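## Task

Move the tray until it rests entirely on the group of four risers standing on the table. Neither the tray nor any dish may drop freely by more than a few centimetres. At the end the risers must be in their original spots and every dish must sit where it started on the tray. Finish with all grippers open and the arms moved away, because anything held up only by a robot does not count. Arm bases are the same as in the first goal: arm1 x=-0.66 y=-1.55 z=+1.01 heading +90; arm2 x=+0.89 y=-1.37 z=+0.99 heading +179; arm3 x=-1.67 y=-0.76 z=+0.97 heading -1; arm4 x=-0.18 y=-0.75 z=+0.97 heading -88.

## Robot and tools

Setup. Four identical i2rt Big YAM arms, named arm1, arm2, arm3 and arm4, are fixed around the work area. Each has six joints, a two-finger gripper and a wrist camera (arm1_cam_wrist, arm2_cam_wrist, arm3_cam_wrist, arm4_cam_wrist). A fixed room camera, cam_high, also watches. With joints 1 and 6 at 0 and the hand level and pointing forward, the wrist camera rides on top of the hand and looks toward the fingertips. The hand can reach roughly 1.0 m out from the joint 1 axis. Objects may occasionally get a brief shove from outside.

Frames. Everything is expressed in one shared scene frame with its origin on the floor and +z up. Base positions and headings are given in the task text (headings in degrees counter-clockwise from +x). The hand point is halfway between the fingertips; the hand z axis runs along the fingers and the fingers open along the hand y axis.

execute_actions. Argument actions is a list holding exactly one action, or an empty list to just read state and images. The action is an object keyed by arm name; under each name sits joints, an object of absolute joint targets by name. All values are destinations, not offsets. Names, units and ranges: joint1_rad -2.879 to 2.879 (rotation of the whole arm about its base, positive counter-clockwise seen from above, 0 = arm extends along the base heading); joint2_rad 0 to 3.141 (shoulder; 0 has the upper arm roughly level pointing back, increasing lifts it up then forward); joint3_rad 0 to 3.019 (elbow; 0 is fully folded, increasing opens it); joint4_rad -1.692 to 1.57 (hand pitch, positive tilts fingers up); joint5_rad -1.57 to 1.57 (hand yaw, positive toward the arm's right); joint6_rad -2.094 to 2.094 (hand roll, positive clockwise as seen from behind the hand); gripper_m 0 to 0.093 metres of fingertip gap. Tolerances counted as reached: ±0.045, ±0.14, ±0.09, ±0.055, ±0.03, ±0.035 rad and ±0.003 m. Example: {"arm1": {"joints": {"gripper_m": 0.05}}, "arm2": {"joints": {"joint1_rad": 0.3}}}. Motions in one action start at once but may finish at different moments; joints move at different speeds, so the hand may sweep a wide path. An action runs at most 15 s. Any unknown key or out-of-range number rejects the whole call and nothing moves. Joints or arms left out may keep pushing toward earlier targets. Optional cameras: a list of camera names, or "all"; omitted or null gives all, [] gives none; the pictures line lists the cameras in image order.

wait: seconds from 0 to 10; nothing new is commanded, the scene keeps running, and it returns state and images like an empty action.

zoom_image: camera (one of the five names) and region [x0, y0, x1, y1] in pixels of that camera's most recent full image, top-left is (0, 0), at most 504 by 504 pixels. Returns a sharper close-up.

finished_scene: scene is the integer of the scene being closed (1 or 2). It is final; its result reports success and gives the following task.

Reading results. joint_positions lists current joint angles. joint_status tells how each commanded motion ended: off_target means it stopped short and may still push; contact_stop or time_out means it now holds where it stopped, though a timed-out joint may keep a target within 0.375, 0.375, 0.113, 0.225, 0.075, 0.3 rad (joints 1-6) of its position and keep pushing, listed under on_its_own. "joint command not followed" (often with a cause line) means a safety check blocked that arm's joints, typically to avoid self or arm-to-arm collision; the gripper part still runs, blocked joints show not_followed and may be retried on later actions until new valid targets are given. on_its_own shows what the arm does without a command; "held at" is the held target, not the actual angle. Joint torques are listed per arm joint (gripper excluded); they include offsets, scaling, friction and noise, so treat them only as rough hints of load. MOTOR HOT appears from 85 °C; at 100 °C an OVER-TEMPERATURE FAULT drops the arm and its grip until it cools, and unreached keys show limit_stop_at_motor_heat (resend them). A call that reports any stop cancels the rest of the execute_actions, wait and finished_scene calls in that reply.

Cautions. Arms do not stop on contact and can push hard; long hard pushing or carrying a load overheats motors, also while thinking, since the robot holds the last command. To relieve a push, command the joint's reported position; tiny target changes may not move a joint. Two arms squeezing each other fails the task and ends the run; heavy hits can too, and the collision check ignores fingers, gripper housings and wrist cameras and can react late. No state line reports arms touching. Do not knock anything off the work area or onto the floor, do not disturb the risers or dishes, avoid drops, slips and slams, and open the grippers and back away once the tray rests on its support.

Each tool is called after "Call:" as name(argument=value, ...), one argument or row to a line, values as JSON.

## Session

Call:
execute_actions(
  actions=[],
)

Scene clock: 0.00 s.
Joint torques (N m, as the arm reports them, + toward a larger angle): no reading
Motor temperatures (°C, as the motors report them): arm1=[22 24 23 19 20 19] | arm2=[21 21 21 20 22 22] | arm3=[19 22 22 20 19 22] | arm4=[22 24 23 20 21 22]
arm1.joint_positions: joint1_rad=-1.679 joint2_rad=+0.548 joint3_rad=+1.451 joint4_rad=-1.308 joint5_rad=+0.214 joint6_rad=-0.459 gripper_m=+0.094
arm1.joint_status: not commanded
arm1.hand: x=-0.4699 y=-1.6108 z=+1.5971 quat_wxyz=(-0.499, +0.089, -0.828, +0.239) (m; scene frame)
arm2.joint_positions: joint1_rad=+0.269 joint2_rad=+0.512 joint3_rad=+1.463 joint4_rad=-1.440 joint5_rad=+0.090 joint6_rad=+0.474 gripper_m=+0.094
arm2.joint_status: not commanded
arm2.hand: x=+0.7369 y=-1.3888 z=+1.5616 quat_wxyz=(+0.151, +0.845, -0.120, -0.498) (m; scene frame)
arm3.joint_positions: joint1_rad=-0.467 joint2_rad=+0.436 joint3_rad=+1.425 joint4_rad=-1.531 joint5_rad=+0.026 joint6_rad=+0.125 gripper_m=+0.094
arm3.joint_status: not commanded
arm3.hand: x=-1.5680 y=-0.8149 z=+1.5127 quat_wxyz=(-0.487, -0.268, -0.824, +0.105) (m; scene frame)
arm4.joint_positions: joint1_rad=-0.693 joint2_rad=+0.618 joint3_rad=+1.358 joint4_rad=-1.372 joint5_rad=+0.169 joint6_rad=-0.019 gripper_m=+0.095
arm4.joint_status: not commanded
arm4.hand: x=-0.3409 y=-0.9066 z=+1.4901 quat_wxyz=(-0.131, -0.808, -0.364, +0.444) (m; scene frame)
pictures: arm1_cam_wrist, arm2_cam_wrist, arm3_cam_wrist, arm4_cam_wrist, cam_high
Images, in order (width x height): arm1_cam_wrist 504x504, arm2_cam_wrist 504x504, arm3_cam_wrist 504x504, arm4_cam_wrist 504x504, cam_high 504x504.

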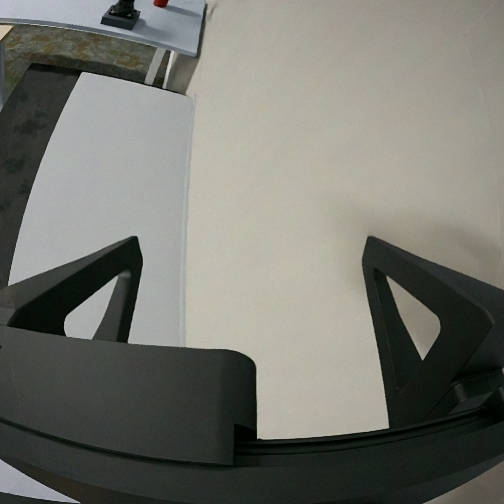

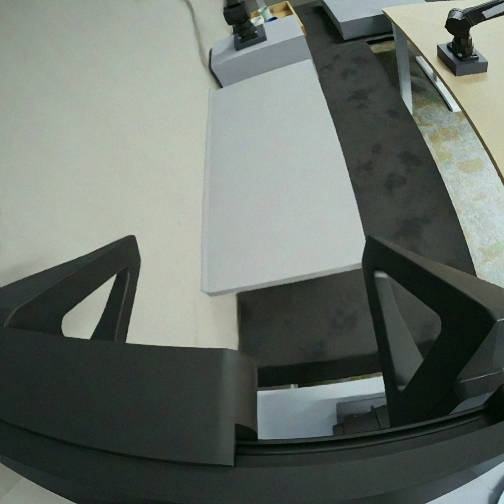

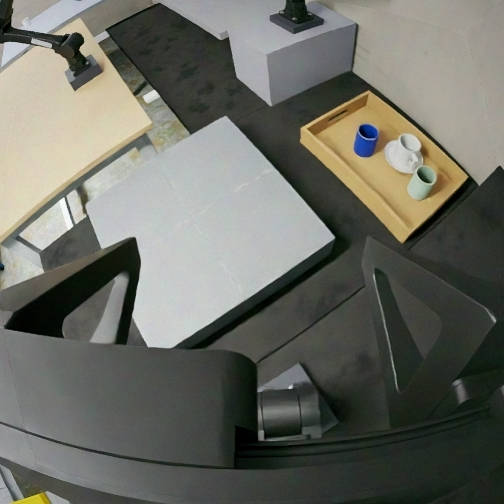

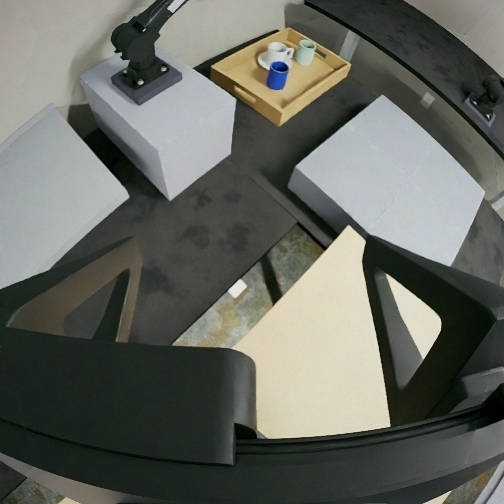

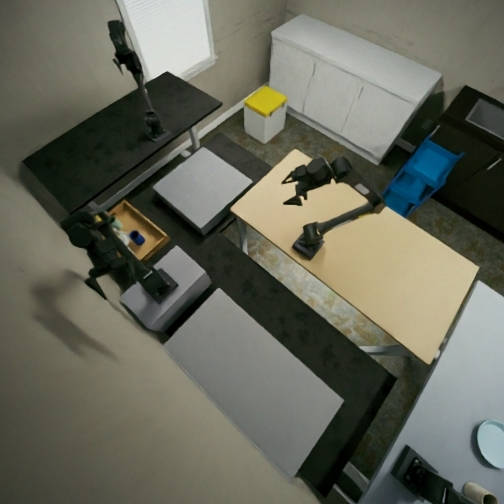

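Call:
zoom_image(
  camera="arm3_cam_wrist",
  region=[252, 0, 504, 252],
)

Call:
zoom_image(
  camera="arm4_cam_wrist",
  region=[180, 0, 432, 252],
)

Call:
zoom_image(
  camera="cam_high",
  region=[20, 60, 300, 340],
)

Region (252, 0, 504, 252) of arm3_cam_wrist's 504x504 image, scaled by 2.000, with more detail than that image has.

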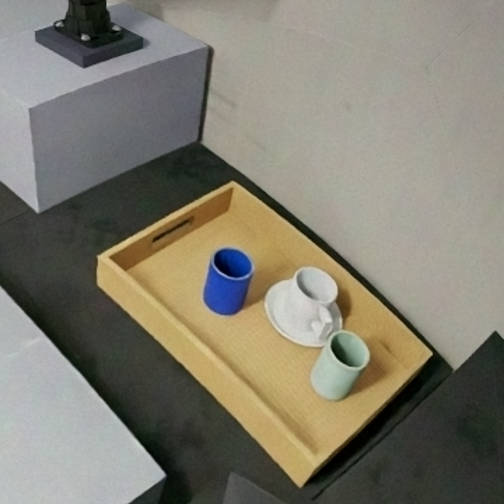

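Region (180, 0, 432, 252) of arm4_cam_wrist's 504x504 image, scaled by 2.000, with more detail than that image has.

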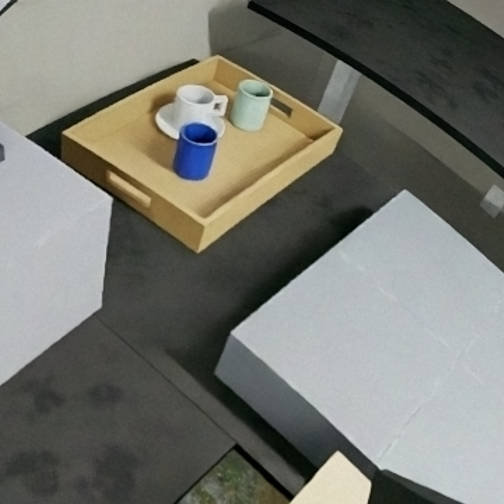

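Region (20, 60, 300, 340) of cam_high's 504x504 image, scaled by 1.800, with more detail than that image has.

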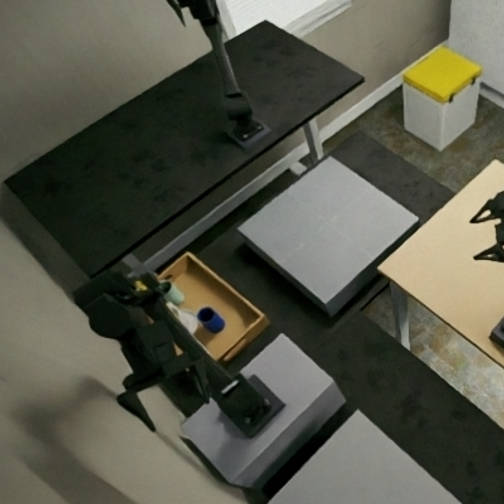

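Call:
execute_actions(
  actions=[
    {"arm1": {"joints": {"joint1_rad": -1.05, "joint2_rad": 1.313, "joint3_rad": 0.836, "joint4_rad": -1.09, "joint5_rad": 0.0, "joint6_rad": 0.4, "gripper_m": 0.06}}, "arm3": {"joints": {"joint1_rad": -1.122, "joint2_rad": 1.6, "joint3_rad": 1.55, "joint4_rad": -1.2, "joint5_rad": 0.0, "joint6_rad": -1.147, "gripper_m": 0.06}}},
  ],
  cameras=["arm3_cam_wrist", "cam_high"],
)

Scene clock: 27.07 s.
Joint torques (N m, as the arm reports them, + toward a larger angle): arm1=[ 1.45 -7.62  8.12  0.27  0.01  0.12] | arm2=[ 0.05  7.43  7.91  1.97  0.04 -0.01] | arm3=[  0.79 -15.7    8.82   1.6   -0.01  -0.09] | arm4=[ 0.05  1.68  8.3   1.72  0.04 -0.02]
Motor temperatures (°C, as the motors report them): arm1=[22 24 27 20 20 19] | arm2=[21 22 24 20 22 22] | arm3=[19 22 25 20 19 22] | arm4=[22 24 27 20 21 22]
arm1.joint_positions: joint1_rad=-1.051 joint2_rad=+1.310 joint3_rad=+0.824 joint4_rad=-1.089 joint5_rad=+0.000 joint6_rad=+0.391 gripper_m=+0.060
arm1.joint_status: all done
arm1.hand: x=-0.3764 y=-1.3924 z=+1.0959 quat_wxyz=(+0.004, +0.065, -0.998, +0.002) (m; scene frame)
arm2.joint_positions: joint1_rad=+0.269 joint2_rad=+0.512 joint3_rad=+1.463 joint4_rad=-1.440 joint5_rad=+0.090 joint6_rad=+0.474 gripper_m=+0.094
arm2.joint_status: not commanded
arm2.hand: x=+0.7369 y=-1.3888 z=+1.5616 quat_wxyz=(+0.151, +0.845, -0.120, -0.498) (m; scene frame)
arm3.joint_positions: joint1_rad=-1.125 joint2_rad=+1.608 joint3_rad=+1.543 joint4_rad=-1.213 joint5_rad=+0.000 joint6_rad=-1.137 gripper_m=+0.060
arm3.joint_status: all done
arm3.hand: x=-1.4488 y=-1.2614 z=+1.2218 quat_wxyz=(-0.066, -0.007, -0.988, +0.139) (m; scene frame)
arm4.joint_positions: joint1_rad=-0.693 joint2_rad=+0.618 joint3_rad=+1.358 joint4_rad=-1.372 joint5_rad=+0.169 joint6_rad=-0.019 gripper_m=+0.095
arm4.joint_status: not commanded
arm4.hand: x=-0.3409 y=-0.9066 z=+1.4901 quat_wxyz=(-0.131, -0.808, -0.364, +0.444) (m; scene frame)
pictures: arm3_cam_wrist, cam_high
Images, in order (width x height): arm3_cam_wrist 504x504, cam_high 504x504.

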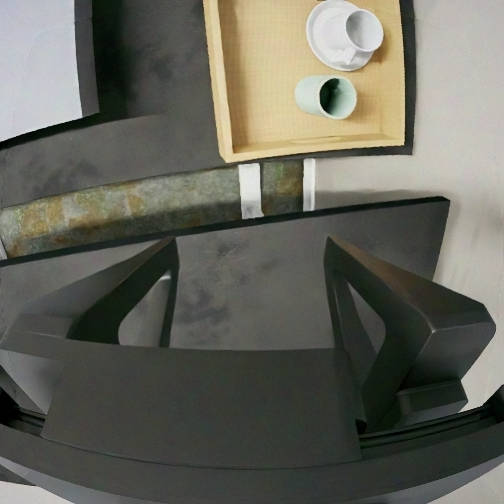

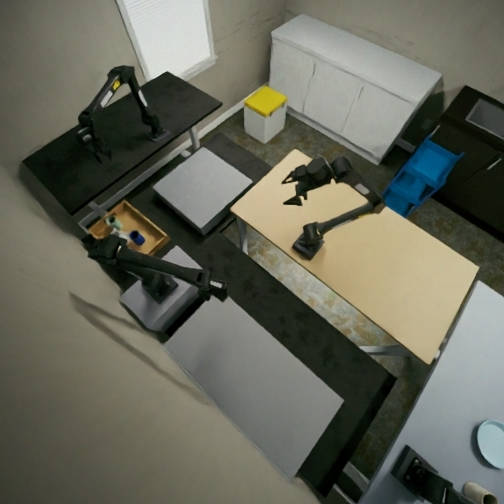

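Call:
execute_actions(
  actions=[
    {"arm1": {"joints": {"joint1_rad": 1.704, "joint6_rad": 1.69}}, "arm3": {"joints": {"joint1_rad": -1.122, "joint2_rad": 2.175, "joint3_rad": 1.63, "joint4_rad": -1.038, "joint6_rad": -1.147}}},
  ],
  cameras=["arm1_cam_wrist", "arm3_cam_wrist", "arm4_cam_wrist"],
)

Scene clock: 31.50 s.
Joint torques (N m, as the arm reports them, + toward a larger angle): arm1=[ 1.22 -7.57  8.07  0.18  0.09  0.12] | arm2=[-0.77  7.42  7.74  2.09  0.06  0.  ] | arm3=[  0.94 -21.72   7.97   0.82   0.01  -0.11] | arm4=[-0.01  1.64  8.29  1.73  0.04 -0.02]
Motor temperatures (°C, as the motors report them): arm1=[22 24 27 20 20 19] | arm2=[21 22 24 20 22 22] | arm3=[19 23 26 20 19 22] | arm4=[22 24 27 20 21 22]
arm1.joint_positions: joint1_rad=+1.701 joint2_rad=+1.310 joint3_rad=+0.824 joint4_rad=-1.089 joint5_rad=+0.000 joint6_rad=+1.681 gripper_m=+0.060
arm1.joint_status: all done
arm1.hand: x=-0.9832 y=-1.5967 z=+1.0985 quat_wxyz=(+0.000, +0.714, -0.700, +0.001) (m; scene frame)
arm2.joint_positions: joint1_rad=+0.269 joint2_rad=+0.512 joint3_rad=+1.463 joint4_rad=-1.440 joint5_rad=+0.090 joint6_rad=+0.474 gripper_m=+0.094
arm2.joint_status: not commanded
arm2.hand: x=+0.7369 y=-1.3888 z=+1.5616 quat_wxyz=(+0.151, +0.845, -0.120, -0.498) (m; scene frame)
arm3.joint_positions: joint1_rad=-1.125 joint2_rad=+2.190 joint3_rad=+1.610 joint4_rad=-1.050 joint5_rad=+0.000 joint6_rad=-1.137 gripper_m=+0.060
arm3.joint_status: all done
arm3.hand: x=-1.4270 y=-1.3071 z=+0.9210 quat_wxyz=(+0.007, -0.006, -1.000, -0.021) (m; scene frame)
arm4.joint_positions: joint1_rad=-0.693 joint2_rad=+0.618 joint3_rad=+1.358 joint4_rad=-1.372 joint5_rad=+0.169 joint6_rad=-0.019 gripper_m=+0.095
arm4.joint_status: not commanded
arm4.hand: x=-0.3409 y=-0.9066 z=+1.4901 quat_wxyz=(-0.131, -0.808, -0.364, +0.444) (m; scene frame)
pictures: arm1_cam_wrist, arm3_cam_wrist, arm4_cam_wrist
Images, in order (width x height): arm1_cam_wrist 504x504, arm3_cam_wrist 504x504, arm4_cam_wrist 504x504.

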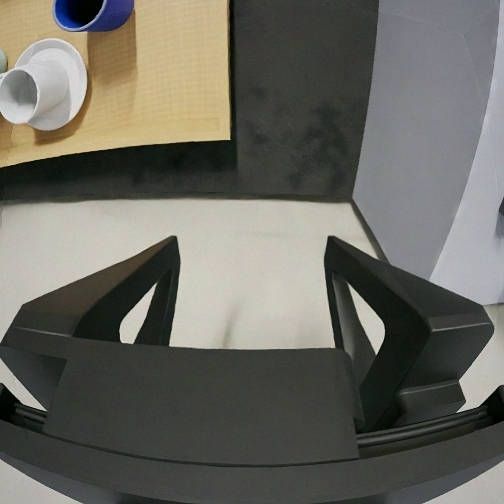

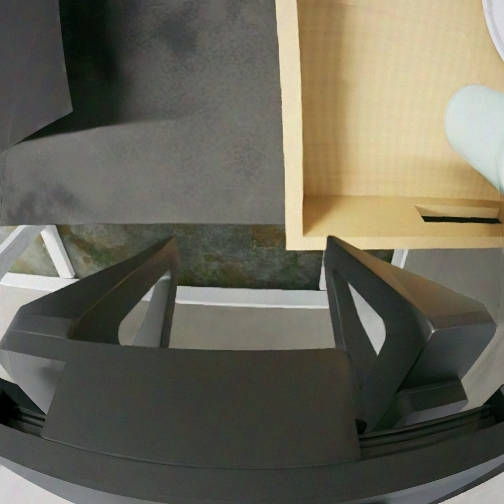

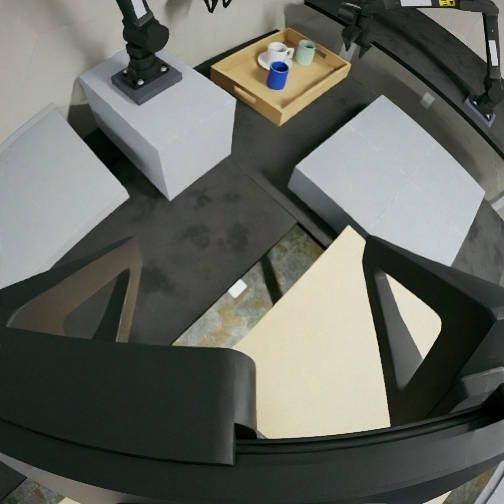

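Call:
zoom_image(
  camera="arm1_cam_wrist",
  region=[120, 0, 372, 252],
)

Call:
zoom_image(
  camera="arm3_cam_wrist",
  region=[200, 60, 452, 312],
)

Region (120, 0, 372, 252) of arm1_cam_wrist's 504x504 image, scaled by 2.000, with more detail than that image has.

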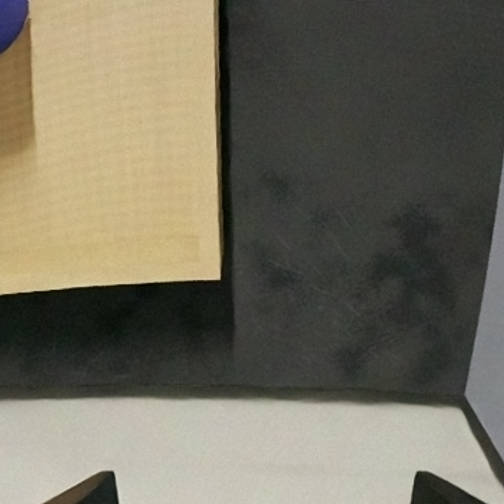

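Region (200, 60, 452, 312) of arm3_cam_wrist's 504x504 image, scaled by 2.000, with more detail than that image has.

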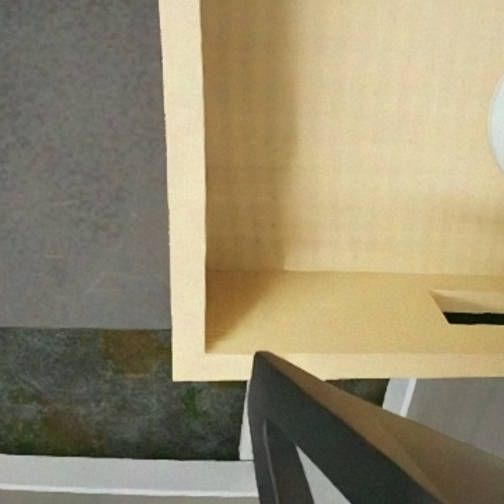

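Call:
execute_actions(
  actions=[
    {"arm1": {"joints": {"joint1_rad": 1.765, "joint2_rad": 1.995, "joint3_rad": 0.978, "joint4_rad": -0.525, "joint6_rad": 0.15}}, "arm3": {"joints": {"joint1_rad": -1.145, "joint2_rad": 2.304, "joint3_rad": 1.652, "joint4_rad": -0.884, "joint6_rad": -1.245}}},
  ],
  cameras=["arm1_cam_wrist", "arm3_cam_wrist", "arm4_cam_wrist"],
)

Scene clock: 51.83 s.
Joint torques (N m, as the arm reports them, + toward a larger angle): arm1=[  1.39 -14.62   4.58   0.8    0.    -0.05] | arm2=[-0.83  7.5   7.98  2.05  0.05  0.01] | arm3=[  0.18 -22.4    8.41   1.12   0.01  -0.13] | arm4=[ 0.01  1.64  8.3   1.73  0.04 -0.02]
Motor temperatures (°C, as the motors report them): arm1=[22 24 28 19 20 19] | arm2=[21 22 24 20 22 22] | arm3=[19 26 27 20 19 22] | arm4=[22 24 27 20 21 22]
arm1.joint_positions: joint1_rad=+1.761 joint2_rad=+1.996 joint3_rad=+0.973 joint4_rad=-0.537 joint5_rad=+0.000 joint6_rad=+0.159 gripper_m=+0.060
arm1.joint_status: all done
arm1.hand: x=-1.0939 y=-1.6382 z=+0.8847 quat_wxyz=(+0.002, +1.000, +0.016, -0.007) (m; scene frame)
arm2.joint_positions: joint1_rad=+0.269 joint2_rad=+0.512 joint3_rad=+1.463 joint4_rad=-1.440 joint5_rad=+0.090 joint6_rad=+0.474 gripper_m=+0.094
arm2.joint_status: not commanded
arm2.hand: x=+0.7369 y=-1.3888 z=+1.5616 quat_wxyz=(+0.151, +0.845, -0.120, -0.498) (m; scene frame)
arm3.joint_positions: joint1_rad=-1.136 joint2_rad=+2.319 joint3_rad=+1.619 joint4_rad=-0.900 joint5_rad=+0.000 joint6_rad=-1.235 gripper_m=+0.060
arm3.joint_status: all done
arm3.hand: x=-1.4277 y=-1.3220 z=+0.8463 quat_wxyz=(+0.000, +0.037, -0.999, -0.007) (m; scene frame)
arm4.joint_positions: joint1_rad=-0.693 joint2_rad=+0.618 joint3_rad=+1.358 joint4_rad=-1.372 joint5_rad=+0.169 joint6_rad=-0.019 gripper_m=+0.095
arm4.joint_status: not commanded
arm4.hand: x=-0.3409 y=-0.9066 z=+1.4901 quat_wxyz=(-0.131, -0.808, -0.364, +0.444) (m; scene frame)
pictures: arm1_cam_wrist, arm3_cam_wrist, arm4_cam_wrist
Images, in order (width x height): arm1_cam_wrist 504x504, arm3_cam_wrist 504x504, arm4_cam_wrist 504x504.

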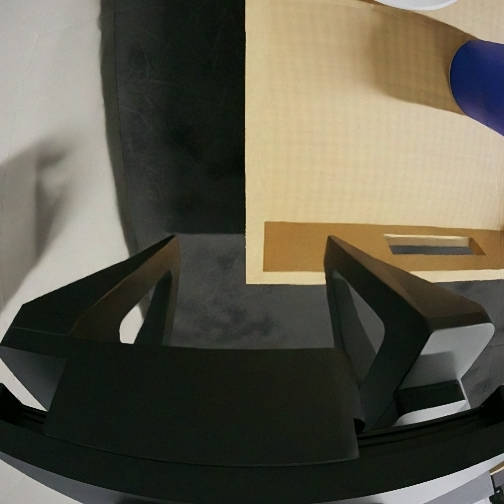

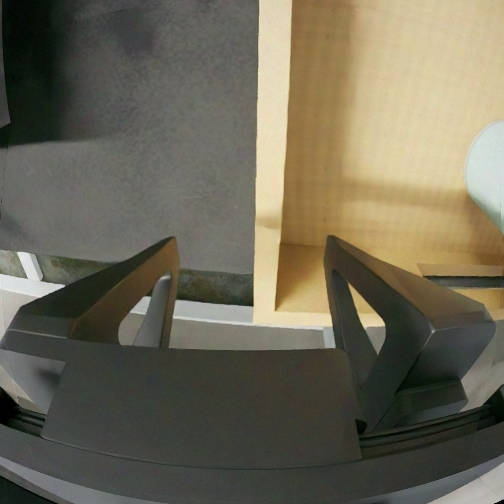

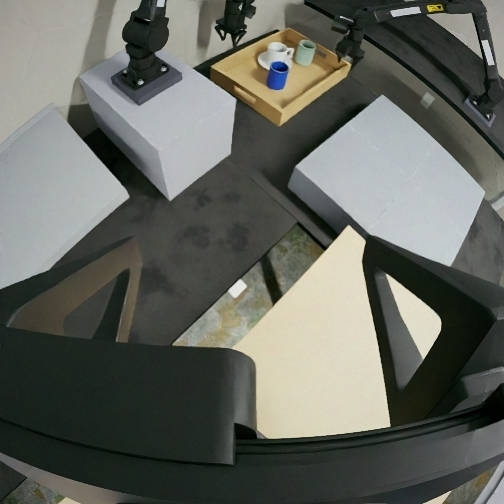

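Call:
execute_actions(
  actions=[
    {"arm1": {"joints": {"joint2_rad": 2.28, "joint3_rad": 1.038, "joint4_rad": -0.304}}, "arm3": {"joints": {"joint2_rad": 2.35, "joint3_rad": 1.682, "joint4_rad": -0.855, "gripper_m": 0.07}}},
  ],
  cameras=["arm1_cam_wrist", "arm3_cam_wrist"],
)

Scene clock: 61.80 s.
Joint torques (N m, as the arm reports them, + toward a larger angle): arm1=[  1.43 -15.75   3.15   0.78  -0.01  -0.07] | arm2=[-0.31  7.29  7.8   1.99  0.08  0.02] | arm3=[ -0.1  -20.67   9.28   1.13  -0.02  -0.1 ] | arm4=[ 0.01  1.67  8.27  1.73  0.04 -0.02]
Motor temperatures (°C, as the motors report them): arm1=[22 25 26 19 20 19] | arm2=[21 22 25 20 22 22] | arm3=[19 26 28 20 19 22] | arm4=[22 24 28 20 21 22]
arm1.joint_positions: joint1_rad=+1.761 joint2_rad=+2.281 joint3_rad=+1.031 joint4_rad=-0.316 joint5_rad=+0.000 joint6_rad=+0.159 gripper_m=+0.060
arm1.joint_status: all done
arm1.hand: x=-1.0948 y=-1.6385 z=+0.7744 quat_wxyz=(+0.001, +1.000, +0.016, -0.004) (m; scene frame)
arm2.joint_positions: joint1_rad=+0.269 joint2_rad=+0.512 joint3_rad=+1.463 joint4_rad=-1.440 joint5_rad=+0.090 joint6_rad=+0.474 gripper_m=+0.094
arm2.joint_status: not commanded
arm2.hand: x=+0.7369 y=-1.3888 z=+1.5616 quat_wxyz=(+0.151, +0.845, -0.120, -0.498) (m; scene frame)
arm3.joint_positions: joint1_rad=-1.136 joint2_rad=+2.336 joint3_rad=+1.639 joint4_rad=-0.870 joint5_rad=+0.000 joint6_rad=-1.235 gripper_m=+0.070
arm3.joint_status: all done
arm3.hand: x=-1.4224 y=-1.3340 z=+0.8419 quat_wxyz=(-0.006, +0.037, -0.999, +0.008) (m; scene frame)
arm4.joint_positions: joint1_rad=-0.693 joint2_rad=+0.618 joint3_rad=+1.358 joint4_rad=-1.372 joint5_rad=+0.169 joint6_rad=-0.019 gripper_m=+0.095
arm4.joint_status: not commanded
arm4.hand: x=-0.3409 y=-0.9066 z=+1.4901 quat_wxyz=(-0.131, -0.808, -0.364, +0.444) (m; scene frame)
pictures: arm1_cam_wrist, arm3_cam_wrist
Images, in order (width x height): arm1_cam_wrist 504x504, arm3_cam_wrist 504x504.

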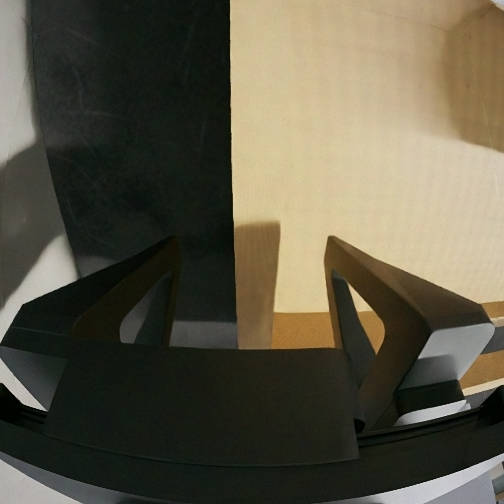

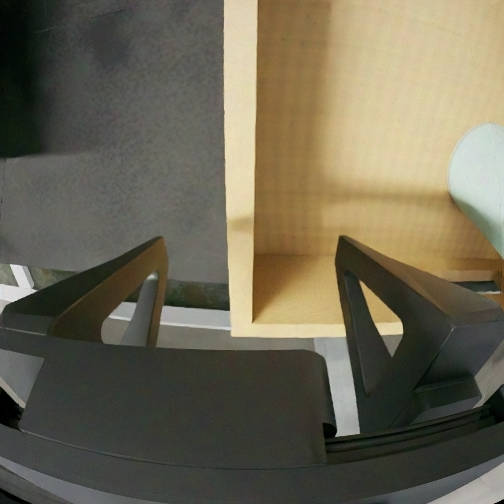

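Call:
execute_actions(
  actions=[
    {"arm1": {"joints": {"gripper_m": 0.03}}, "arm3": {"joints": {"joint2_rad": 2.448, "joint3_rad": 1.70, "joint4_rad": -0.769}}},
  ],
  cameras=["arm1_cam_wrist", "arm3_cam_wrist"],
)

Scene clock: 64.97 s.
Joint torques (N m, as the arm reports them, + toward a larger angle): arm1=[  1.65 -15.49   3.18   0.81   0.    -0.04] | arm2=[-0.27  7.14  7.78  2.14  0.06 -0.03] | arm3=[ -0.07 -22.76   7.77   1.11  -0.02  -0.1 ] | arm4=[ 0.03  1.64  8.29  1.73  0.04 -0.02]
Motor temperatures (°C, as the motors report them): arm1=[22 25 26 19 20 19] | arm2=[21 22 25 20 22 22] | arm3=[19 26 28 20 19 22] | arm4=[22 24 28 20 21 22]
arm1.joint_positions: joint1_rad=+1.761 joint2_rad=+2.281 joint3_rad=+1.031 joint4_rad=-0.316 joint5_rad=+0.000 joint6_rad=+0.158 gripper_m=+0.030
arm1.joint_status: all done
arm1.hand: x=-1.0948 y=-1.6385 z=+0.7744 quat_wxyz=(+0.001, +1.000, +0.017, -0.004) (m; scene frame)
arm2.joint_positions: joint1_rad=+0.269 joint2_rad=+0.512 joint3_rad=+1.463 joint4_rad=-1.440 joint5_rad=+0.090 joint6_rad=+0.474 gripper_m=+0.094
arm2.joint_status: not commanded
arm2.hand: x=+0.7369 y=-1.3888 z=+1.5616 quat_wxyz=(+0.151, +0.845, -0.120, -0.498) (m; scene frame)
arm3.joint_positions: joint1_rad=-1.136 joint2_rad=+2.459 joint3_rad=+1.670 joint4_rad=-0.785 joint5_rad=+0.000 joint6_rad=-1.235 gripper_m=+0.070
arm3.joint_status: all done
arm3.hand: x=-1.4219 y=-1.3346 z=+0.7761 quat_wxyz=(-0.004, +0.037, -0.999, +0.005) (m; scene frame)
arm4.joint_positions: joint1_rad=-0.693 joint2_rad=+0.618 joint3_rad=+1.358 joint4_rad=-1.372 joint5_rad=+0.169 joint6_rad=-0.019 gripper_m=+0.095
arm4.joint_status: not commanded
arm4.hand: x=-0.3409 y=-0.9066 z=+1.4901 quat_wxyz=(-0.131, -0.808, -0.364, +0.444) (m; scene frame)
pictures: arm1_cam_wrist, arm3_cam_wrist
Images, in order (width x height): arm1_cam_wrist 504x504, arm3_cam_wrist 504x504.

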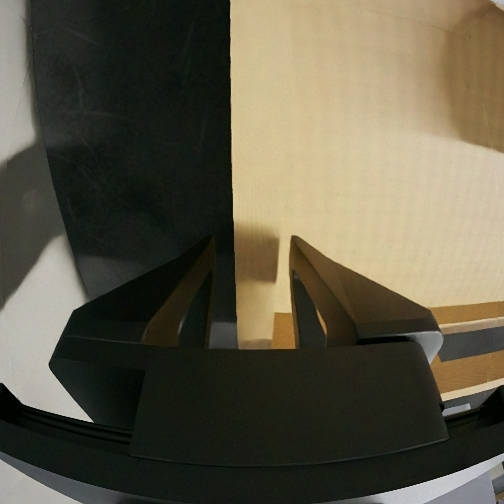

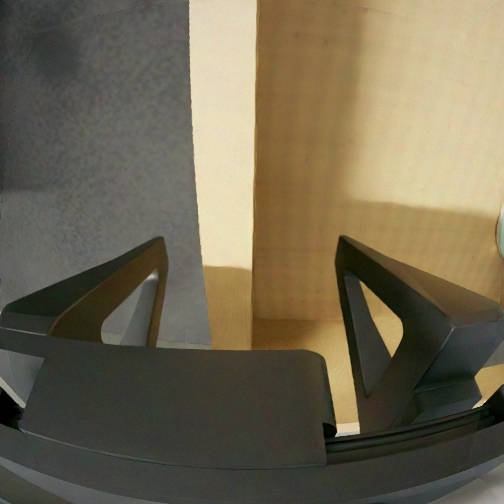

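Call:
execute_actions(
  actions=[
    {"arm1": {"joints": {"gripper_m": 0.0}}, "arm3": {"joints": {"joint4_rad": -0.815, "gripper_m": 0.0}}},
  ],
  cameras=["arm1_cam_wrist", "arm3_cam_wrist"],
)

Scene clock: 66.90 s.
Joint torques (N m, as the arm reports them, + toward a larger angle): arm1=[  1.88 -15.67   3.14   0.8   -0.19  -0.08] | arm2=[-0.09  7.48  7.86  2.04  0.08 -0.03] | arm3=[  0.04 -22.63   7.79  -0.28   0.02  -0.21] | arm4=[ 0.03  1.67  8.27  1.73  0.04 -0.02]
Motor temperatures (°C, as the motors report them): arm1=[22 25 26 19 20 19] | arm2=[21 22 25 20 22 22] | arm3=[19 27 28 20 19 22] | arm4=[22 24 28 20 21 22]
arm1.joint_positions: joint1_rad=+1.760 joint2_rad=+2.281 joint3_rad=+1.031 joint4_rad=-0.315 joint5_rad=+0.005 joint6_rad=+0.158 gripper_m=+0.011
arm1.joint_status: gripper_m off_target (ended at +0.011, target +0.000)
arm1.hand: x=-1.0951 y=-1.6376 z=+0.7744 quat_wxyz=(-0.001, +1.000, +0.016, -0.005) (m; scene frame)
arm2.joint_positions: joint1_rad=+0.269 joint2_rad=+0.512 joint3_rad=+1.463 joint4_rad=-1.440 joint5_rad=+0.090 joint6_rad=+0.474 gripper_m=+0.094
arm2.joint_status: not commanded
arm2.hand: x=+0.7369 y=-1.3888 z=+1.5616 quat_wxyz=(+0.151, +0.845, -0.120, -0.498) (m; scene frame)
arm3.joint_positions: joint1_rad=-1.136 joint2_rad=+2.459 joint3_rad=+1.670 joint4_rad=-0.802 joint5_rad=+0.000 joint6_rad=-1.227 gripper_m=+0.012
arm3.joint_status: gripper_m off_target (ended at +0.012, target +0.000); the others done
arm3.hand: x=-1.4236 y=-1.3307 z=+0.7761 quat_wxyz=(-0.001, +0.033, -0.999, -0.003) (m; scene frame)
arm4.joint_positions: joint1_rad=-0.693 joint2_rad=+0.618 joint3_rad=+1.358 joint4_rad=-1.372 joint5_rad=+0.169 joint6_rad=-0.019 gripper_m=+0.095
arm4.joint_status: not commanded
arm4.hand: x=-0.3409 y=-0.9066 z=+1.4901 quat_wxyz=(-0.131, -0.808, -0.364, +0.444) (m; scene frame)
pictures: arm1_cam_wrist, arm3_cam_wrist
Images, in order (width x height): arm1_cam_wrist 504x504, arm3_cam_wrist 504x504.

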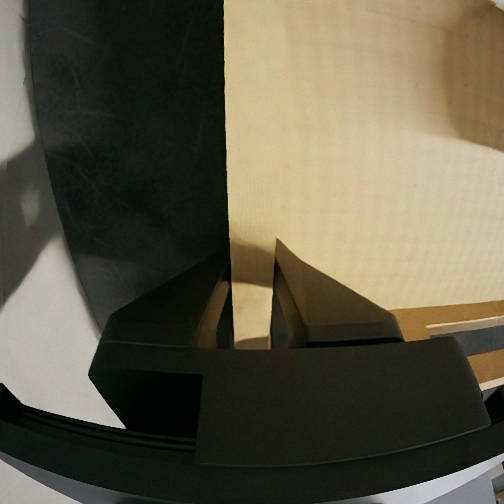

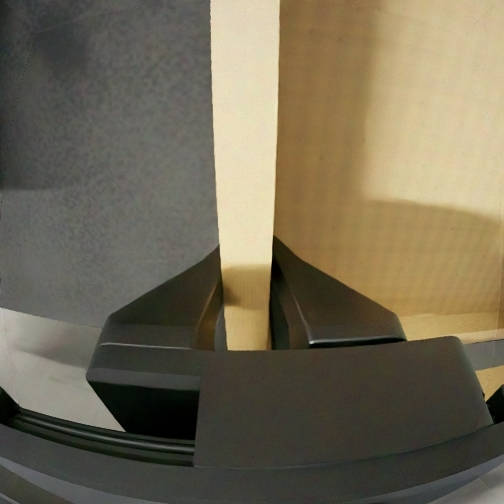

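Call:
execute_actions(
  actions=[
    {"arm1": {"joints": {"joint1_rad": 1.716, "joint2_rad": 2.085, "joint3_rad": 0.94, "joint4_rad": -0.381, "joint6_rad": 0.11}}, "arm3": {"joints": {"joint1_rad": -1.086, "joint2_rad": 2.266, "joint3_rad": 1.635, "joint4_rad": -0.854, "joint6_rad": -1.175}}},
  ],
  cameras=["arm4_cam_wrist"],
)

Scene clock: 75.70 s.
Joint torques (N m, as the arm reports them, + toward a larger angle): arm1=[  1.8  -19.2    4.25   0.1   -0.7    0.15] | arm2=[-0.19  7.11  7.77  2.01  0.09 -0.03] | arm3=[  0.08 -30.45   6.83  -0.86   0.1    0.03] | arm4=[ 0.03  1.68  8.3   1.73  0.04 -0.02]
Motor temperatures (°C, as the motors report them): arm1=[22 26 25 19 20 19] | arm2=[21 22 25 20 22 22] | arm3=[19 27 28 20 19 22] | arm4=[22 24 28 20 21 22]
arm1.joint_positions: joint1_rad=+1.711 joint2_rad=+2.155 joint3_rad=+0.918 joint4_rad=-0.377 joint5_rad=+0.017 joint6_rad=+0.099 gripper_m=+0.011
arm1.joint_status: all done
arm1.hand: x=-1.0590 y=-1.6082 z=+0.8114 quat_wxyz=(-0.010, +1.000, +0.021, +0.019) (m; scene frame)
arm2.joint_positions: joint1_rad=+0.269 joint2_rad=+0.512 joint3_rad=+1.463 joint4_rad=-1.440 joint5_rad=+0.090 joint6_rad=+0.474 gripper_m=+0.094
arm2.joint_status: not commanded
arm2.hand: x=+0.7369 y=-1.3888 z=+1.5616 quat_wxyz=(+0.151, +0.845, -0.120, -0.498) (m; scene frame)
arm3.joint_positions: joint1_rad=-1.075 joint2_rad=+2.379 joint3_rad=+1.618 joint4_rad=-0.826 joint5_rad=-0.003 joint6_rad=-1.178 gripper_m=+0.011
arm3.joint_status: all done
arm3.hand: x=-1.3923 y=-1.3072 z=+0.8099 quat_wxyz=(-0.003, +0.039, -0.999, -0.002) (m; scene frame)
arm4.joint_positions: joint1_rad=-0.693 joint2_rad=+0.618 joint3_rad=+1.358 joint4_rad=-1.372 joint5_rad=+0.169 joint6_rad=-0.019 gripper_m=+0.095
arm4.joint_status: not commanded
arm4.hand: x=-0.3409 y=-0.9066 z=+1.4901 quat_wxyz=(-0.131, -0.808, -0.364, +0.444) (m; scene frame)
pictures: arm4_cam_wrist
Images, in order (width x height): arm4_cam_wrist 504x504.

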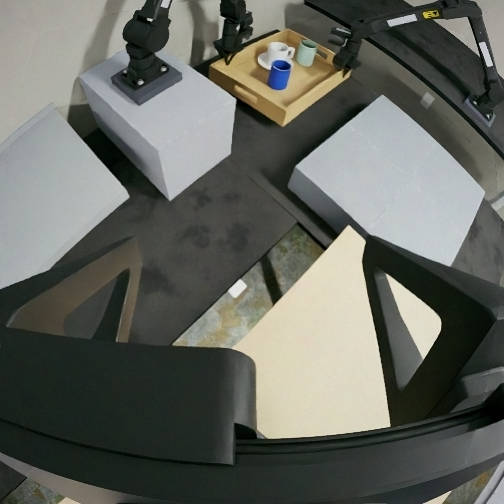

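Call:
execute_actions(
  actions=[
    {"arm1": {"joints": {"joint1_rad": 1.595, "joint2_rad": 1.904, "joint3_rad": 0.848, "joint4_rad": -0.432, "joint6_rad": 0.0}}, "arm3": {"joints": {"joint1_rad": -1.012, "joint2_rad": 2.096, "joint3_rad": 1.48, "joint4_rad": -0.85, "joint6_rad": -1.095}}},
  ],
  cameras=["arm4_cam_wrist"],
)

Scene clock: 81.00 s.
Joint torques (N m, as the arm reports them, + toward a larger angle): arm1=[  1.67 -17.31   5.43   0.38  -0.73   0.1 ] | arm2=[-0.72  7.25  7.9   1.91  0.05  0.  ] | arm3=[ -0.35 -27.32   7.87   0.05  -0.23  -0.06] | arm4=[ 0.01  1.67  8.29  1.73  0.04 -0.02]
Motor temperatures (°C, as the motors report them): arm1=[22 27 25 19 20 19] | arm2=[21 22 25 20 22 22] | arm3=[19 29 28 20 19 22] | arm4=[22 24 28 20 21 22]
arm1.joint_positions: joint1_rad=+1.590 joint2_rad=+1.966 joint3_rad=+0.820 joint4_rad=-0.435 joint5_rad=+0.018 joint6_rad=-0.008 gripper_m=+0.011
arm1.joint_status: all done
arm1.hand: x=-1.0453 y=-1.5593 z=+0.8688 quat_wxyz=(-0.008, +1.000, +0.014, +0.004) (m; scene frame)
arm2.joint_positions: joint1_rad=+0.269 joint2_rad=+0.512 joint3_rad=+1.463 joint4_rad=-1.440 joint5_rad=+0.090 joint6_rad=+0.474 gripper_m=+0.094
arm2.joint_status: not commanded
arm2.hand: x=+0.7369 y=-1.3888 z=+1.5616 quat_wxyz=(+0.151, +0.845, -0.120, -0.498) (m; scene frame)
arm3.joint_positions: joint1_rad=-1.002 joint2_rad=+2.191 joint3_rad=+1.452 joint4_rad=-0.843 joint5_rad=+0.005 joint6_rad=-1.091 gripper_m=+0.011
arm3.joint_status: all done
arm3.hand: x=-1.3750 y=-1.2527 z=+0.8720 quat_wxyz=(+0.000, +0.032, -0.999, +0.003) (m; scene frame)
arm4.joint_positions: joint1_rad=-0.693 joint2_rad=+0.618 joint3_rad=+1.358 joint4_rad=-1.372 joint5_rad=+0.169 joint6_rad=-0.019 gripper_m=+0.095
arm4.joint_status: not commanded
arm4.hand: x=-0.3409 y=-0.9066 z=+1.4901 quat_wxyz=(-0.131, -0.808, -0.364, +0.444) (m; scene frame)
pictures: arm4_cam_wrist
Images, in order (width x height): arm4_cam_wrist 504x504.

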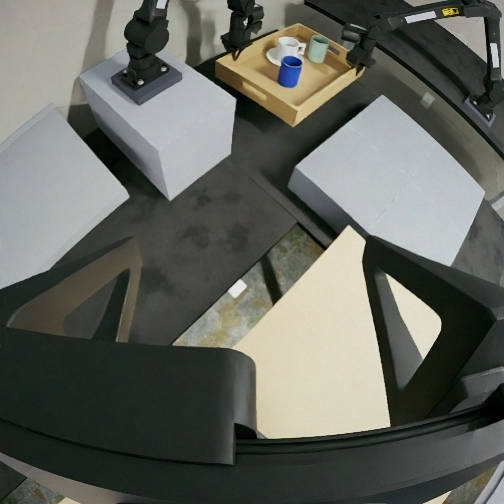

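Call:
execute_actions(
  actions=[
    {"arm1": {"joints": {"joint1_rad": 1.418, "joint2_rad": 1.731, "joint3_rad": 0.832, "joint4_rad": -0.585, "joint6_rad": -0.172}}, "arm3": {"joints": {"joint1_rad": -0.923, "joint2_rad": 1.916, "joint3_rad": 1.327, "joint4_rad": -0.888, "joint6_rad": -0.997}}},
  ],
  cameras=["arm4_cam_wrist", "arm3_cam_wrist"],
)

Scene clock: 83.93 s.
Joint torques (N m, as the arm reports them, + toward a larger angle): arm1=[  1.43 -16.02   6.92   0.34  -0.79   0.05] | arm2=[-0.33  7.23  7.88  2.11  0.04  0.02] | arm3=[ -0.34 -24.11   8.47   0.22  -0.17  -0.02] | arm4=[ 0.01  1.66  8.29  1.74  0.04 -0.02]
Motor temperatures (°C, as the motors report them): arm1=[22 27 25 19 20 19] | arm2=[21 22 25 20 22 22] | arm3=[19 29 28 20 19 22] | arm4=[22 24 28 20 21 22]
arm1.joint_positions: joint1_rad=+1.415 joint2_rad=+1.789 joint3_rad=+0.799 joint4_rad=-0.587 joint5_rad=+0.019 joint6_rad=-0.175 gripper_m=+0.011
arm1.joint_status: all done
arm1.hand: x=-1.0334 y=-1.4930 z=+0.9292 quat_wxyz=(-0.008, +1.000, +0.011, +0.003) (m; scene frame)
arm2.joint_positions: joint1_rad=+0.269 joint2_rad=+0.512 joint3_rad=+1.463 joint4_rad=-1.440 joint5_rad=+0.090 joint6_rad=+0.474 gripper_m=+0.094
arm2.joint_status: not commanded
arm2.hand: x=+0.7369 y=-1.3888 z=+1.5616 quat_wxyz=(+0.151, +0.845, -0.120, -0.498) (m; scene frame)
arm3.joint_positions: joint1_rad=-0.913 joint2_rad=+1.995 joint3_rad=+1.293 joint4_rad=-0.885 joint5_rad=+0.005 joint6_rad=-0.994 gripper_m=+0.011
arm3.joint_status: all done
arm3.hand: x=-1.3620 y=-1.1836 z=+0.9304 quat_wxyz=(+0.002, +0.028, -1.000, +0.001) (m; scene frame)
arm4.joint_positions: joint1_rad=-0.693 joint2_rad=+0.618 joint3_rad=+1.358 joint4_rad=-1.372 joint5_rad=+0.169 joint6_rad=-0.019 gripper_m=+0.095
arm4.joint_status: not commanded
arm4.hand: x=-0.3409 y=-0.9066 z=+1.4901 quat_wxyz=(-0.131, -0.808, -0.364, +0.444) (m; scene frame)
pictures: arm3_cam_wrist, arm4_cam_wrist
Images, in order (width x height): arm3_cam_wrist 504x504, arm4_cam_wrist 504x504.

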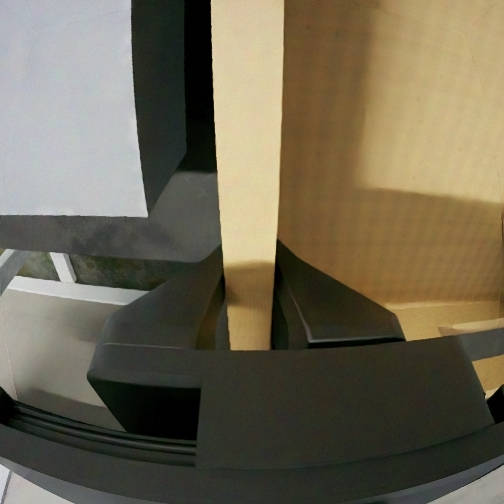

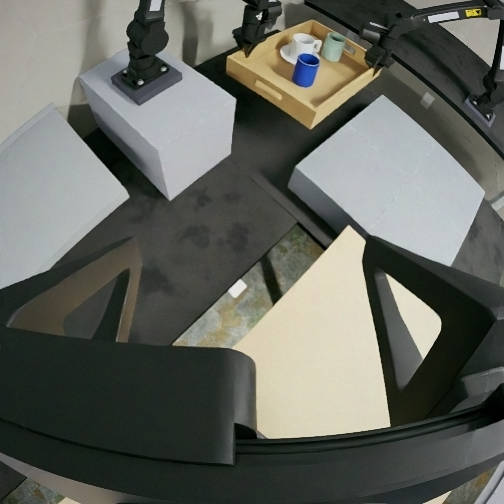

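Call:
execute_actions(
  actions=[
    {"arm1": {"joints": {"joint1_rad": 1.168, "joint2_rad": 1.704, "joint3_rad": 0.878, "joint4_rad": -0.63, "joint6_rad": -0.42}}, "arm3": {"joints": {"joint1_rad": -0.77, "joint2_rad": 1.79, "joint3_rad": 1.142, "joint4_rad": -0.825, "joint6_rad": -0.84}}},
  ],
  cameras=["arm4_cam_wrist"],
)

Scene clock: 89.63 s.
Joint torques (N m, as the arm reports them, + toward a larger angle): arm1=[  1.69 -16.99   9.     0.1   -0.76   0.09] | arm2=[-0.68  7.2   7.82  2.04  0.05 -0.02] | arm3=[ -0.14 -23.     8.18   0.27  -0.12  -0.03] | arm4=[ 0.05  1.69  8.29  1.73  0.04 -0.02]
Motor temperatures (°C, as the motors report them): arm1=[22 27 26 19 20 19] | arm2=[21 22 25 20 22 22] | arm3=[19 29 28 20 19 22] | arm4=[22 24 28 20 21 22]
arm1.joint_positions: joint1_rad=+1.162 joint2_rad=+1.776 joint3_rad=+0.821 joint4_rad=-0.625 joint5_rad=+0.017 joint6_rad=-0.427 gripper_m=+0.011
arm1.joint_status: all done
arm1.hand: x=-1.0112 y=-1.3997 z=+0.9383 quat_wxyz=(-0.005, +1.000, +0.010, +0.006) (m; scene frame)
arm2.joint_positions: joint1_rad=+0.269 joint2_rad=+0.512 joint3_rad=+1.463 joint4_rad=-1.440 joint5_rad=+0.090 joint6_rad=+0.474 gripper_m=+0.094
arm2.joint_status: not commanded
arm2.hand: x=+0.7369 y=-1.3888 z=+1.5616 quat_wxyz=(+0.151, +0.845, -0.120, -0.498) (m; scene frame)
arm3.joint_positions: joint1_rad=-0.760 joint2_rad=+1.877 joint3_rad=+1.107 joint4_rad=-0.820 joint5_rad=+0.004 joint6_rad=-0.839 gripper_m=+0.011
arm3.joint_status: all done
arm3.hand: x=-1.3409 y=-1.0905 z=+0.9336 quat_wxyz=(+0.003, +0.027, -1.000, +0.001) (m; scene frame)
arm4.joint_positions: joint1_rad=-0.693 joint2_rad=+0.618 joint3_rad=+1.358 joint4_rad=-1.372 joint5_rad=+0.169 joint6_rad=-0.019 gripper_m=+0.095
arm4.joint_status: not commanded
arm4.hand: x=-0.3409 y=-0.9066 z=+1.4901 quat_wxyz=(-0.131, -0.808, -0.364, +0.444) (m; scene frame)
pictures: arm4_cam_wrist
Images, in order (width x height): arm4_cam_wrist 504x504.

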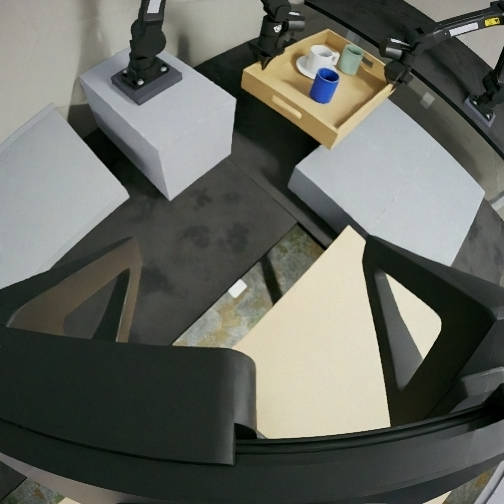

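Call:
execute_actions(
  actions=[
    {"arm1": {"joints": {"joint1_rad": 0.939, "joint2_rad": 1.771, "joint3_rad": 0.975, "joint4_rad": -0.672, "joint6_rad": -0.647}}, "arm3": {"joints": {"joint1_rad": -0.581, "joint2_rad": 1.675, "joint3_rad": 0.993, "joint4_rad": -0.785, "joint6_rad": -0.648}}},
  ],
  cameras=["arm4_cam_wrist"],
)

Scene clock: 94.20 s.
Joint torques (N m, as the arm reports them, + toward a larger angle): arm1=[  1.61 -16.59   9.29  -0.21  -0.71   0.16] | arm2=[-0.74  7.29  7.85  1.93  0.08  0.02] | arm3=[ -0.44 -20.47   8.38   0.47  -0.16  -0.01] | arm4=[ 0.06  1.67  8.29  1.72  0.04 -0.02]
Motor temperatures (°C, as the motors report them): arm1=[22 27 27 19 20 19] | arm2=[21 22 25 20 22 22] | arm3=[19 29 28 20 19 22] | arm4=[22 24 28 20 21 22]
arm1.joint_positions: joint1_rad=+0.934 joint2_rad=+1.821 joint3_rad=+0.918 joint4_rad=-0.659 joint5_rad=+0.015 joint6_rad=-0.656 gripper_m=+0.011
arm1.joint_status: all done
arm1.hand: x=-0.9965 y=-1.3027 z=+0.9432 quat_wxyz=(-0.008, +1.000, +0.010, -0.001) (m; scene frame)
arm2.joint_positions: joint1_rad=+0.269 joint2_rad=+0.512 joint3_rad=+1.463 joint4_rad=-1.440 joint5_rad=+0.090 joint6_rad=+0.474 gripper_m=+0.094
arm2.joint_status: not commanded
arm2.hand: x=+0.7369 y=-1.3888 z=+1.5616 quat_wxyz=(+0.151, +0.845, -0.120, -0.498) (m; scene frame)
arm3.joint_positions: joint1_rad=-0.571 joint2_rad=+1.759 joint3_rad=+0.953 joint4_rad=-0.785 joint5_rad=+0.005 joint6_rad=-0.647 gripper_m=+0.011
arm3.joint_status: all done
arm3.hand: x=-1.3267 y=-0.9936 z=+0.9417 quat_wxyz=(+0.005, +0.026, -1.000, +0.003) (m; scene frame)
arm4.joint_positions: joint1_rad=-0.693 joint2_rad=+0.618 joint3_rad=+1.358 joint4_rad=-1.372 joint5_rad=+0.169 joint6_rad=-0.019 gripper_m=+0.095
arm4.joint_status: not commanded
arm4.hand: x=-0.3409 y=-0.9066 z=+1.4901 quat_wxyz=(-0.131, -0.808, -0.364, +0.444) (m; scene frame)
pictures: arm4_cam_wrist
Images, in order (width x height): arm4_cam_wrist 504x504.

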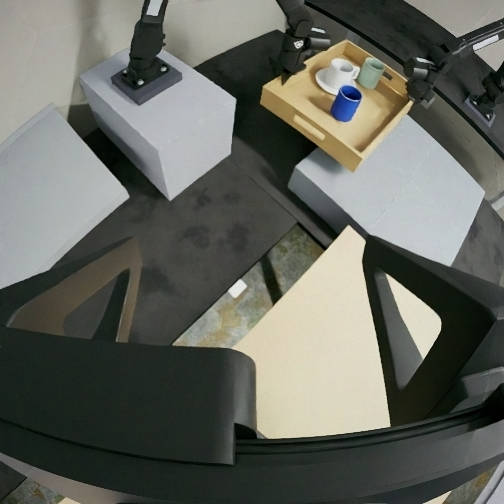

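Call:
execute_actions(
  actions=[
    {"arm1": {"joints": {"joint1_rad": 0.746, "joint2_rad": 1.851, "joint3_rad": 1.136, "joint4_rad": -0.745, "joint6_rad": -0.84}}, "arm3": {"joints": {"joint1_rad": -0.34, "joint2_rad": 1.61, "joint3_rad": 0.911, "joint4_rad": -0.757, "joint6_rad": -0.404}}},
  ],
  cameras=["arm4_cam_wrist", "arm1_cam_wrist", "arm3_cam_wrist"],
)

Scene clock: 97.43 s.
Joint torques (N m, as the arm reports them, + toward a larger angle): arm1=[  1.97 -19.15   9.72  -0.34  -0.61   0.12] | arm2=[-0.5   7.54  7.82  2.06  0.04 -0.01] | arm3=[ -0.34 -18.93   8.85   0.33  -0.01   0.02] | arm4=[ 0.06  1.67  8.29  1.72  0.03 -0.02]
Motor temperatures (°C, as the motors report them): arm1=[22 27 28 19 20 19] | arm2=[21 22 25 20 22 22] | arm3=[19 29 28 20 19 22] | arm4=[22 24 28 20 21 22]
arm1.joint_positions: joint1_rad=+0.739 joint2_rad=+1.909 joint3_rad=+1.078 joint4_rad=-0.729 joint5_rad=+0.013 joint6_rad=-0.849 gripper_m=+0.011
arm1.joint_status: all done
arm1.hand: x=-0.9763 y=-1.2047 z=+0.9451 quat_wxyz=(-0.008, +1.000, +0.009, +0.000) (m; scene frame)
arm2.joint_positions: joint1_rad=+0.269 joint2_rad=+0.512 joint3_rad=+1.463 joint4_rad=-1.440 joint5_rad=+0.090 joint6_rad=+0.474 gripper_m=+0.094
arm2.joint_status: not commanded
arm2.hand: x=+0.7369 y=-1.3888 z=+1.5616 quat_wxyz=(+0.151, +0.845, -0.120, -0.498) (m; scene frame)
arm3.joint_positions: joint1_rad=-0.330 joint2_rad=+1.693 joint3_rad=+0.864 joint4_rad=-0.755 joint5_rad=+0.002 joint6_rad=-0.406 gripper_m=+0.011
arm3.joint_status: all done
arm3.hand: x=-1.3072 y=-0.8936 z=+0.9427 quat_wxyz=(+0.002, +0.026, -1.000, +0.005) (m; scene frame)
arm4.joint_positions: joint1_rad=-0.693 joint2_rad=+0.618 joint3_rad=+1.358 joint4_rad=-1.372 joint5_rad=+0.169 joint6_rad=-0.019 gripper_m=+0.095
arm4.joint_status: not commanded
arm4.hand: x=-0.3409 y=-0.9066 z=+1.4901 quat_wxyz=(-0.131, -0.808, -0.364, +0.444) (m; scene frame)
pictures: arm1_cam_wrist, arm3_cam_wrist, arm4_cam_wrist
Images, in order (width x height): arm1_cam_wrist 504x504, arm3_cam_wrist 504x504, arm4_cam_wrist 504x504.

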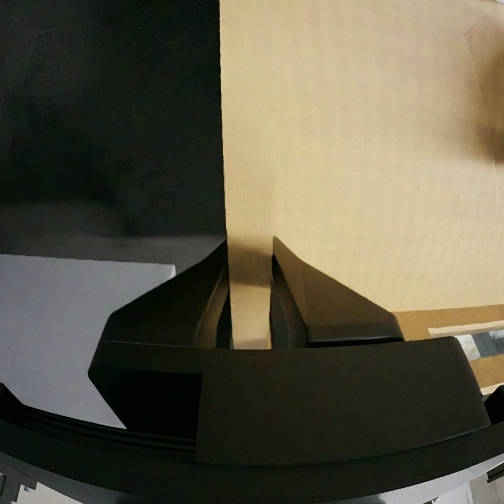

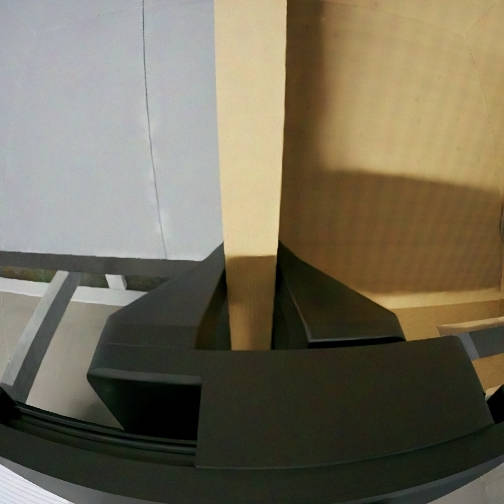

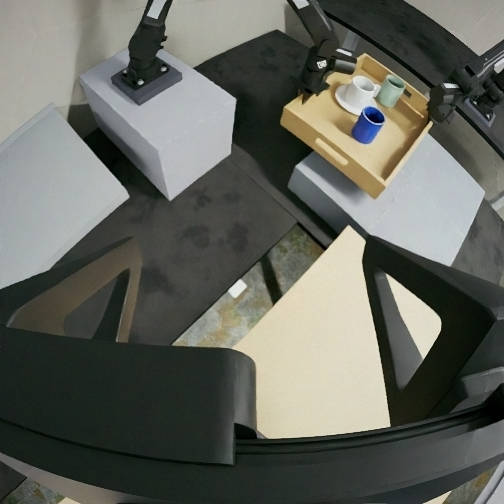

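Call:
execute_actions(
  actions=[
    {"arm1": {"joints": {"joint1_rad": 0.597, "joint2_rad": 1.975, "joint3_rad": 1.363, "joint4_rad": -0.84, "joint6_rad": -0.976}}, "arm3": {"joints": {"joint1_rad": -0.073, "joint6_rad": -0.125}}},
  ],
  cameras=["arm4_cam_wrist", "arm1_cam_wrist", "arm3_cam_wrist"],
)

Scene clock: 102.97 s.
Joint torques (N m, as the arm reports them, + toward a larger angle): arm1=[  1.89 -21.61  10.37  -0.25  -0.45   0.17] | arm2=[-0.26  6.95  7.95  1.94  0.06  0.05] | arm3=[ -0.52 -18.99   9.14   0.62   0.25   0.02] | arm4=[ 0.04  1.65  8.28  1.72  0.04 -0.02]
Motor temperatures (°C, as the motors report them): arm1=[22 28 29 19 20 19] | arm2=[21 22 25 20 22 22] | arm3=[19 28 29 20 19 22] | arm4=[22 24 28 20 21 22]
arm1.joint_positions: joint1_rad=+0.588 joint2_rad=+2.038 joint3_rad=+1.303 joint4_rad=-0.827 joint5_rad=+0.008 joint6_rad=-0.989 gripper_m=+0.011
arm1.joint_status: all done
arm1.hand: x=-0.9581 y=-1.1058 z=+0.9442 quat_wxyz=(-0.005, +1.000, +0.004, -0.001) (m; scene frame)
arm2.joint_positions: joint1_rad=+0.269 joint2_rad=+0.512 joint3_rad=+1.463 joint4_rad=-1.440 joint5_rad=+0.090 joint6_rad=+0.474 gripper_m=+0.094
arm2.joint_status: not commanded
arm2.hand: x=+0.7369 y=-1.3888 z=+1.5616 quat_wxyz=(+0.151, +0.845, -0.120, -0.498) (m; scene frame)
arm3.joint_positions: joint1_rad=-0.058 joint2_rad=+1.690 joint3_rad=+0.860 joint4_rad=-0.762 joint5_rad=-0.005 joint6_rad=-0.128 gripper_m=+0.011
arm3.joint_status: all done
arm3.hand: x=-1.2872 y=-0.7892 z=+0.9417 quat_wxyz=(+0.005, +0.022, -1.000, +0.003) (m; scene frame)
arm4.joint_positions: joint1_rad=-0.693 joint2_rad=+0.618 joint3_rad=+1.358 joint4_rad=-1.372 joint5_rad=+0.169 joint6_rad=-0.019 gripper_m=+0.095
arm4.joint_status: not commanded
arm4.hand: x=-0.3409 y=-0.9066 z=+1.4901 quat_wxyz=(-0.131, -0.808, -0.364, +0.444) (m; scene frame)
pictures: arm1_cam_wrist, arm3_cam_wrist, arm4_cam_wrist
Images, in order (width x height): arm1_cam_wrist 504x504, arm3_cam_wrist 504x504, arm4_cam_wrist 504x504.

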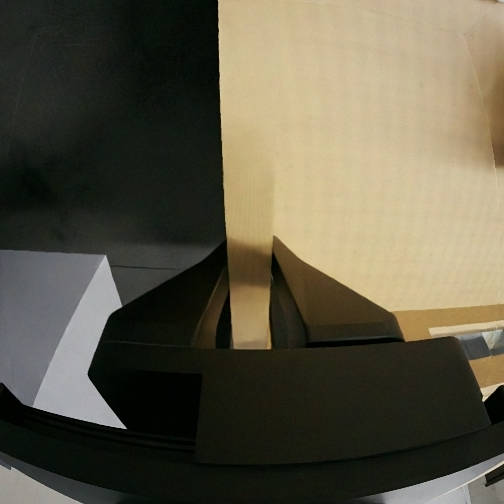

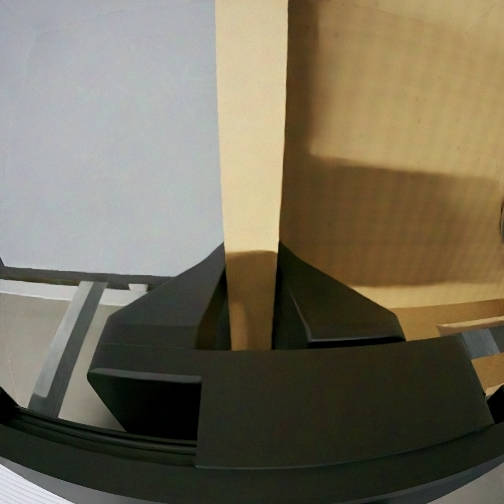

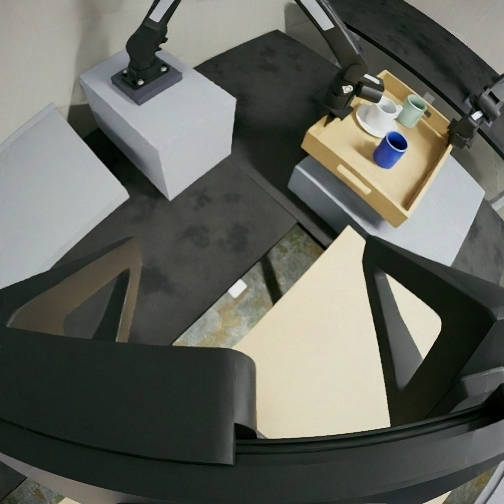

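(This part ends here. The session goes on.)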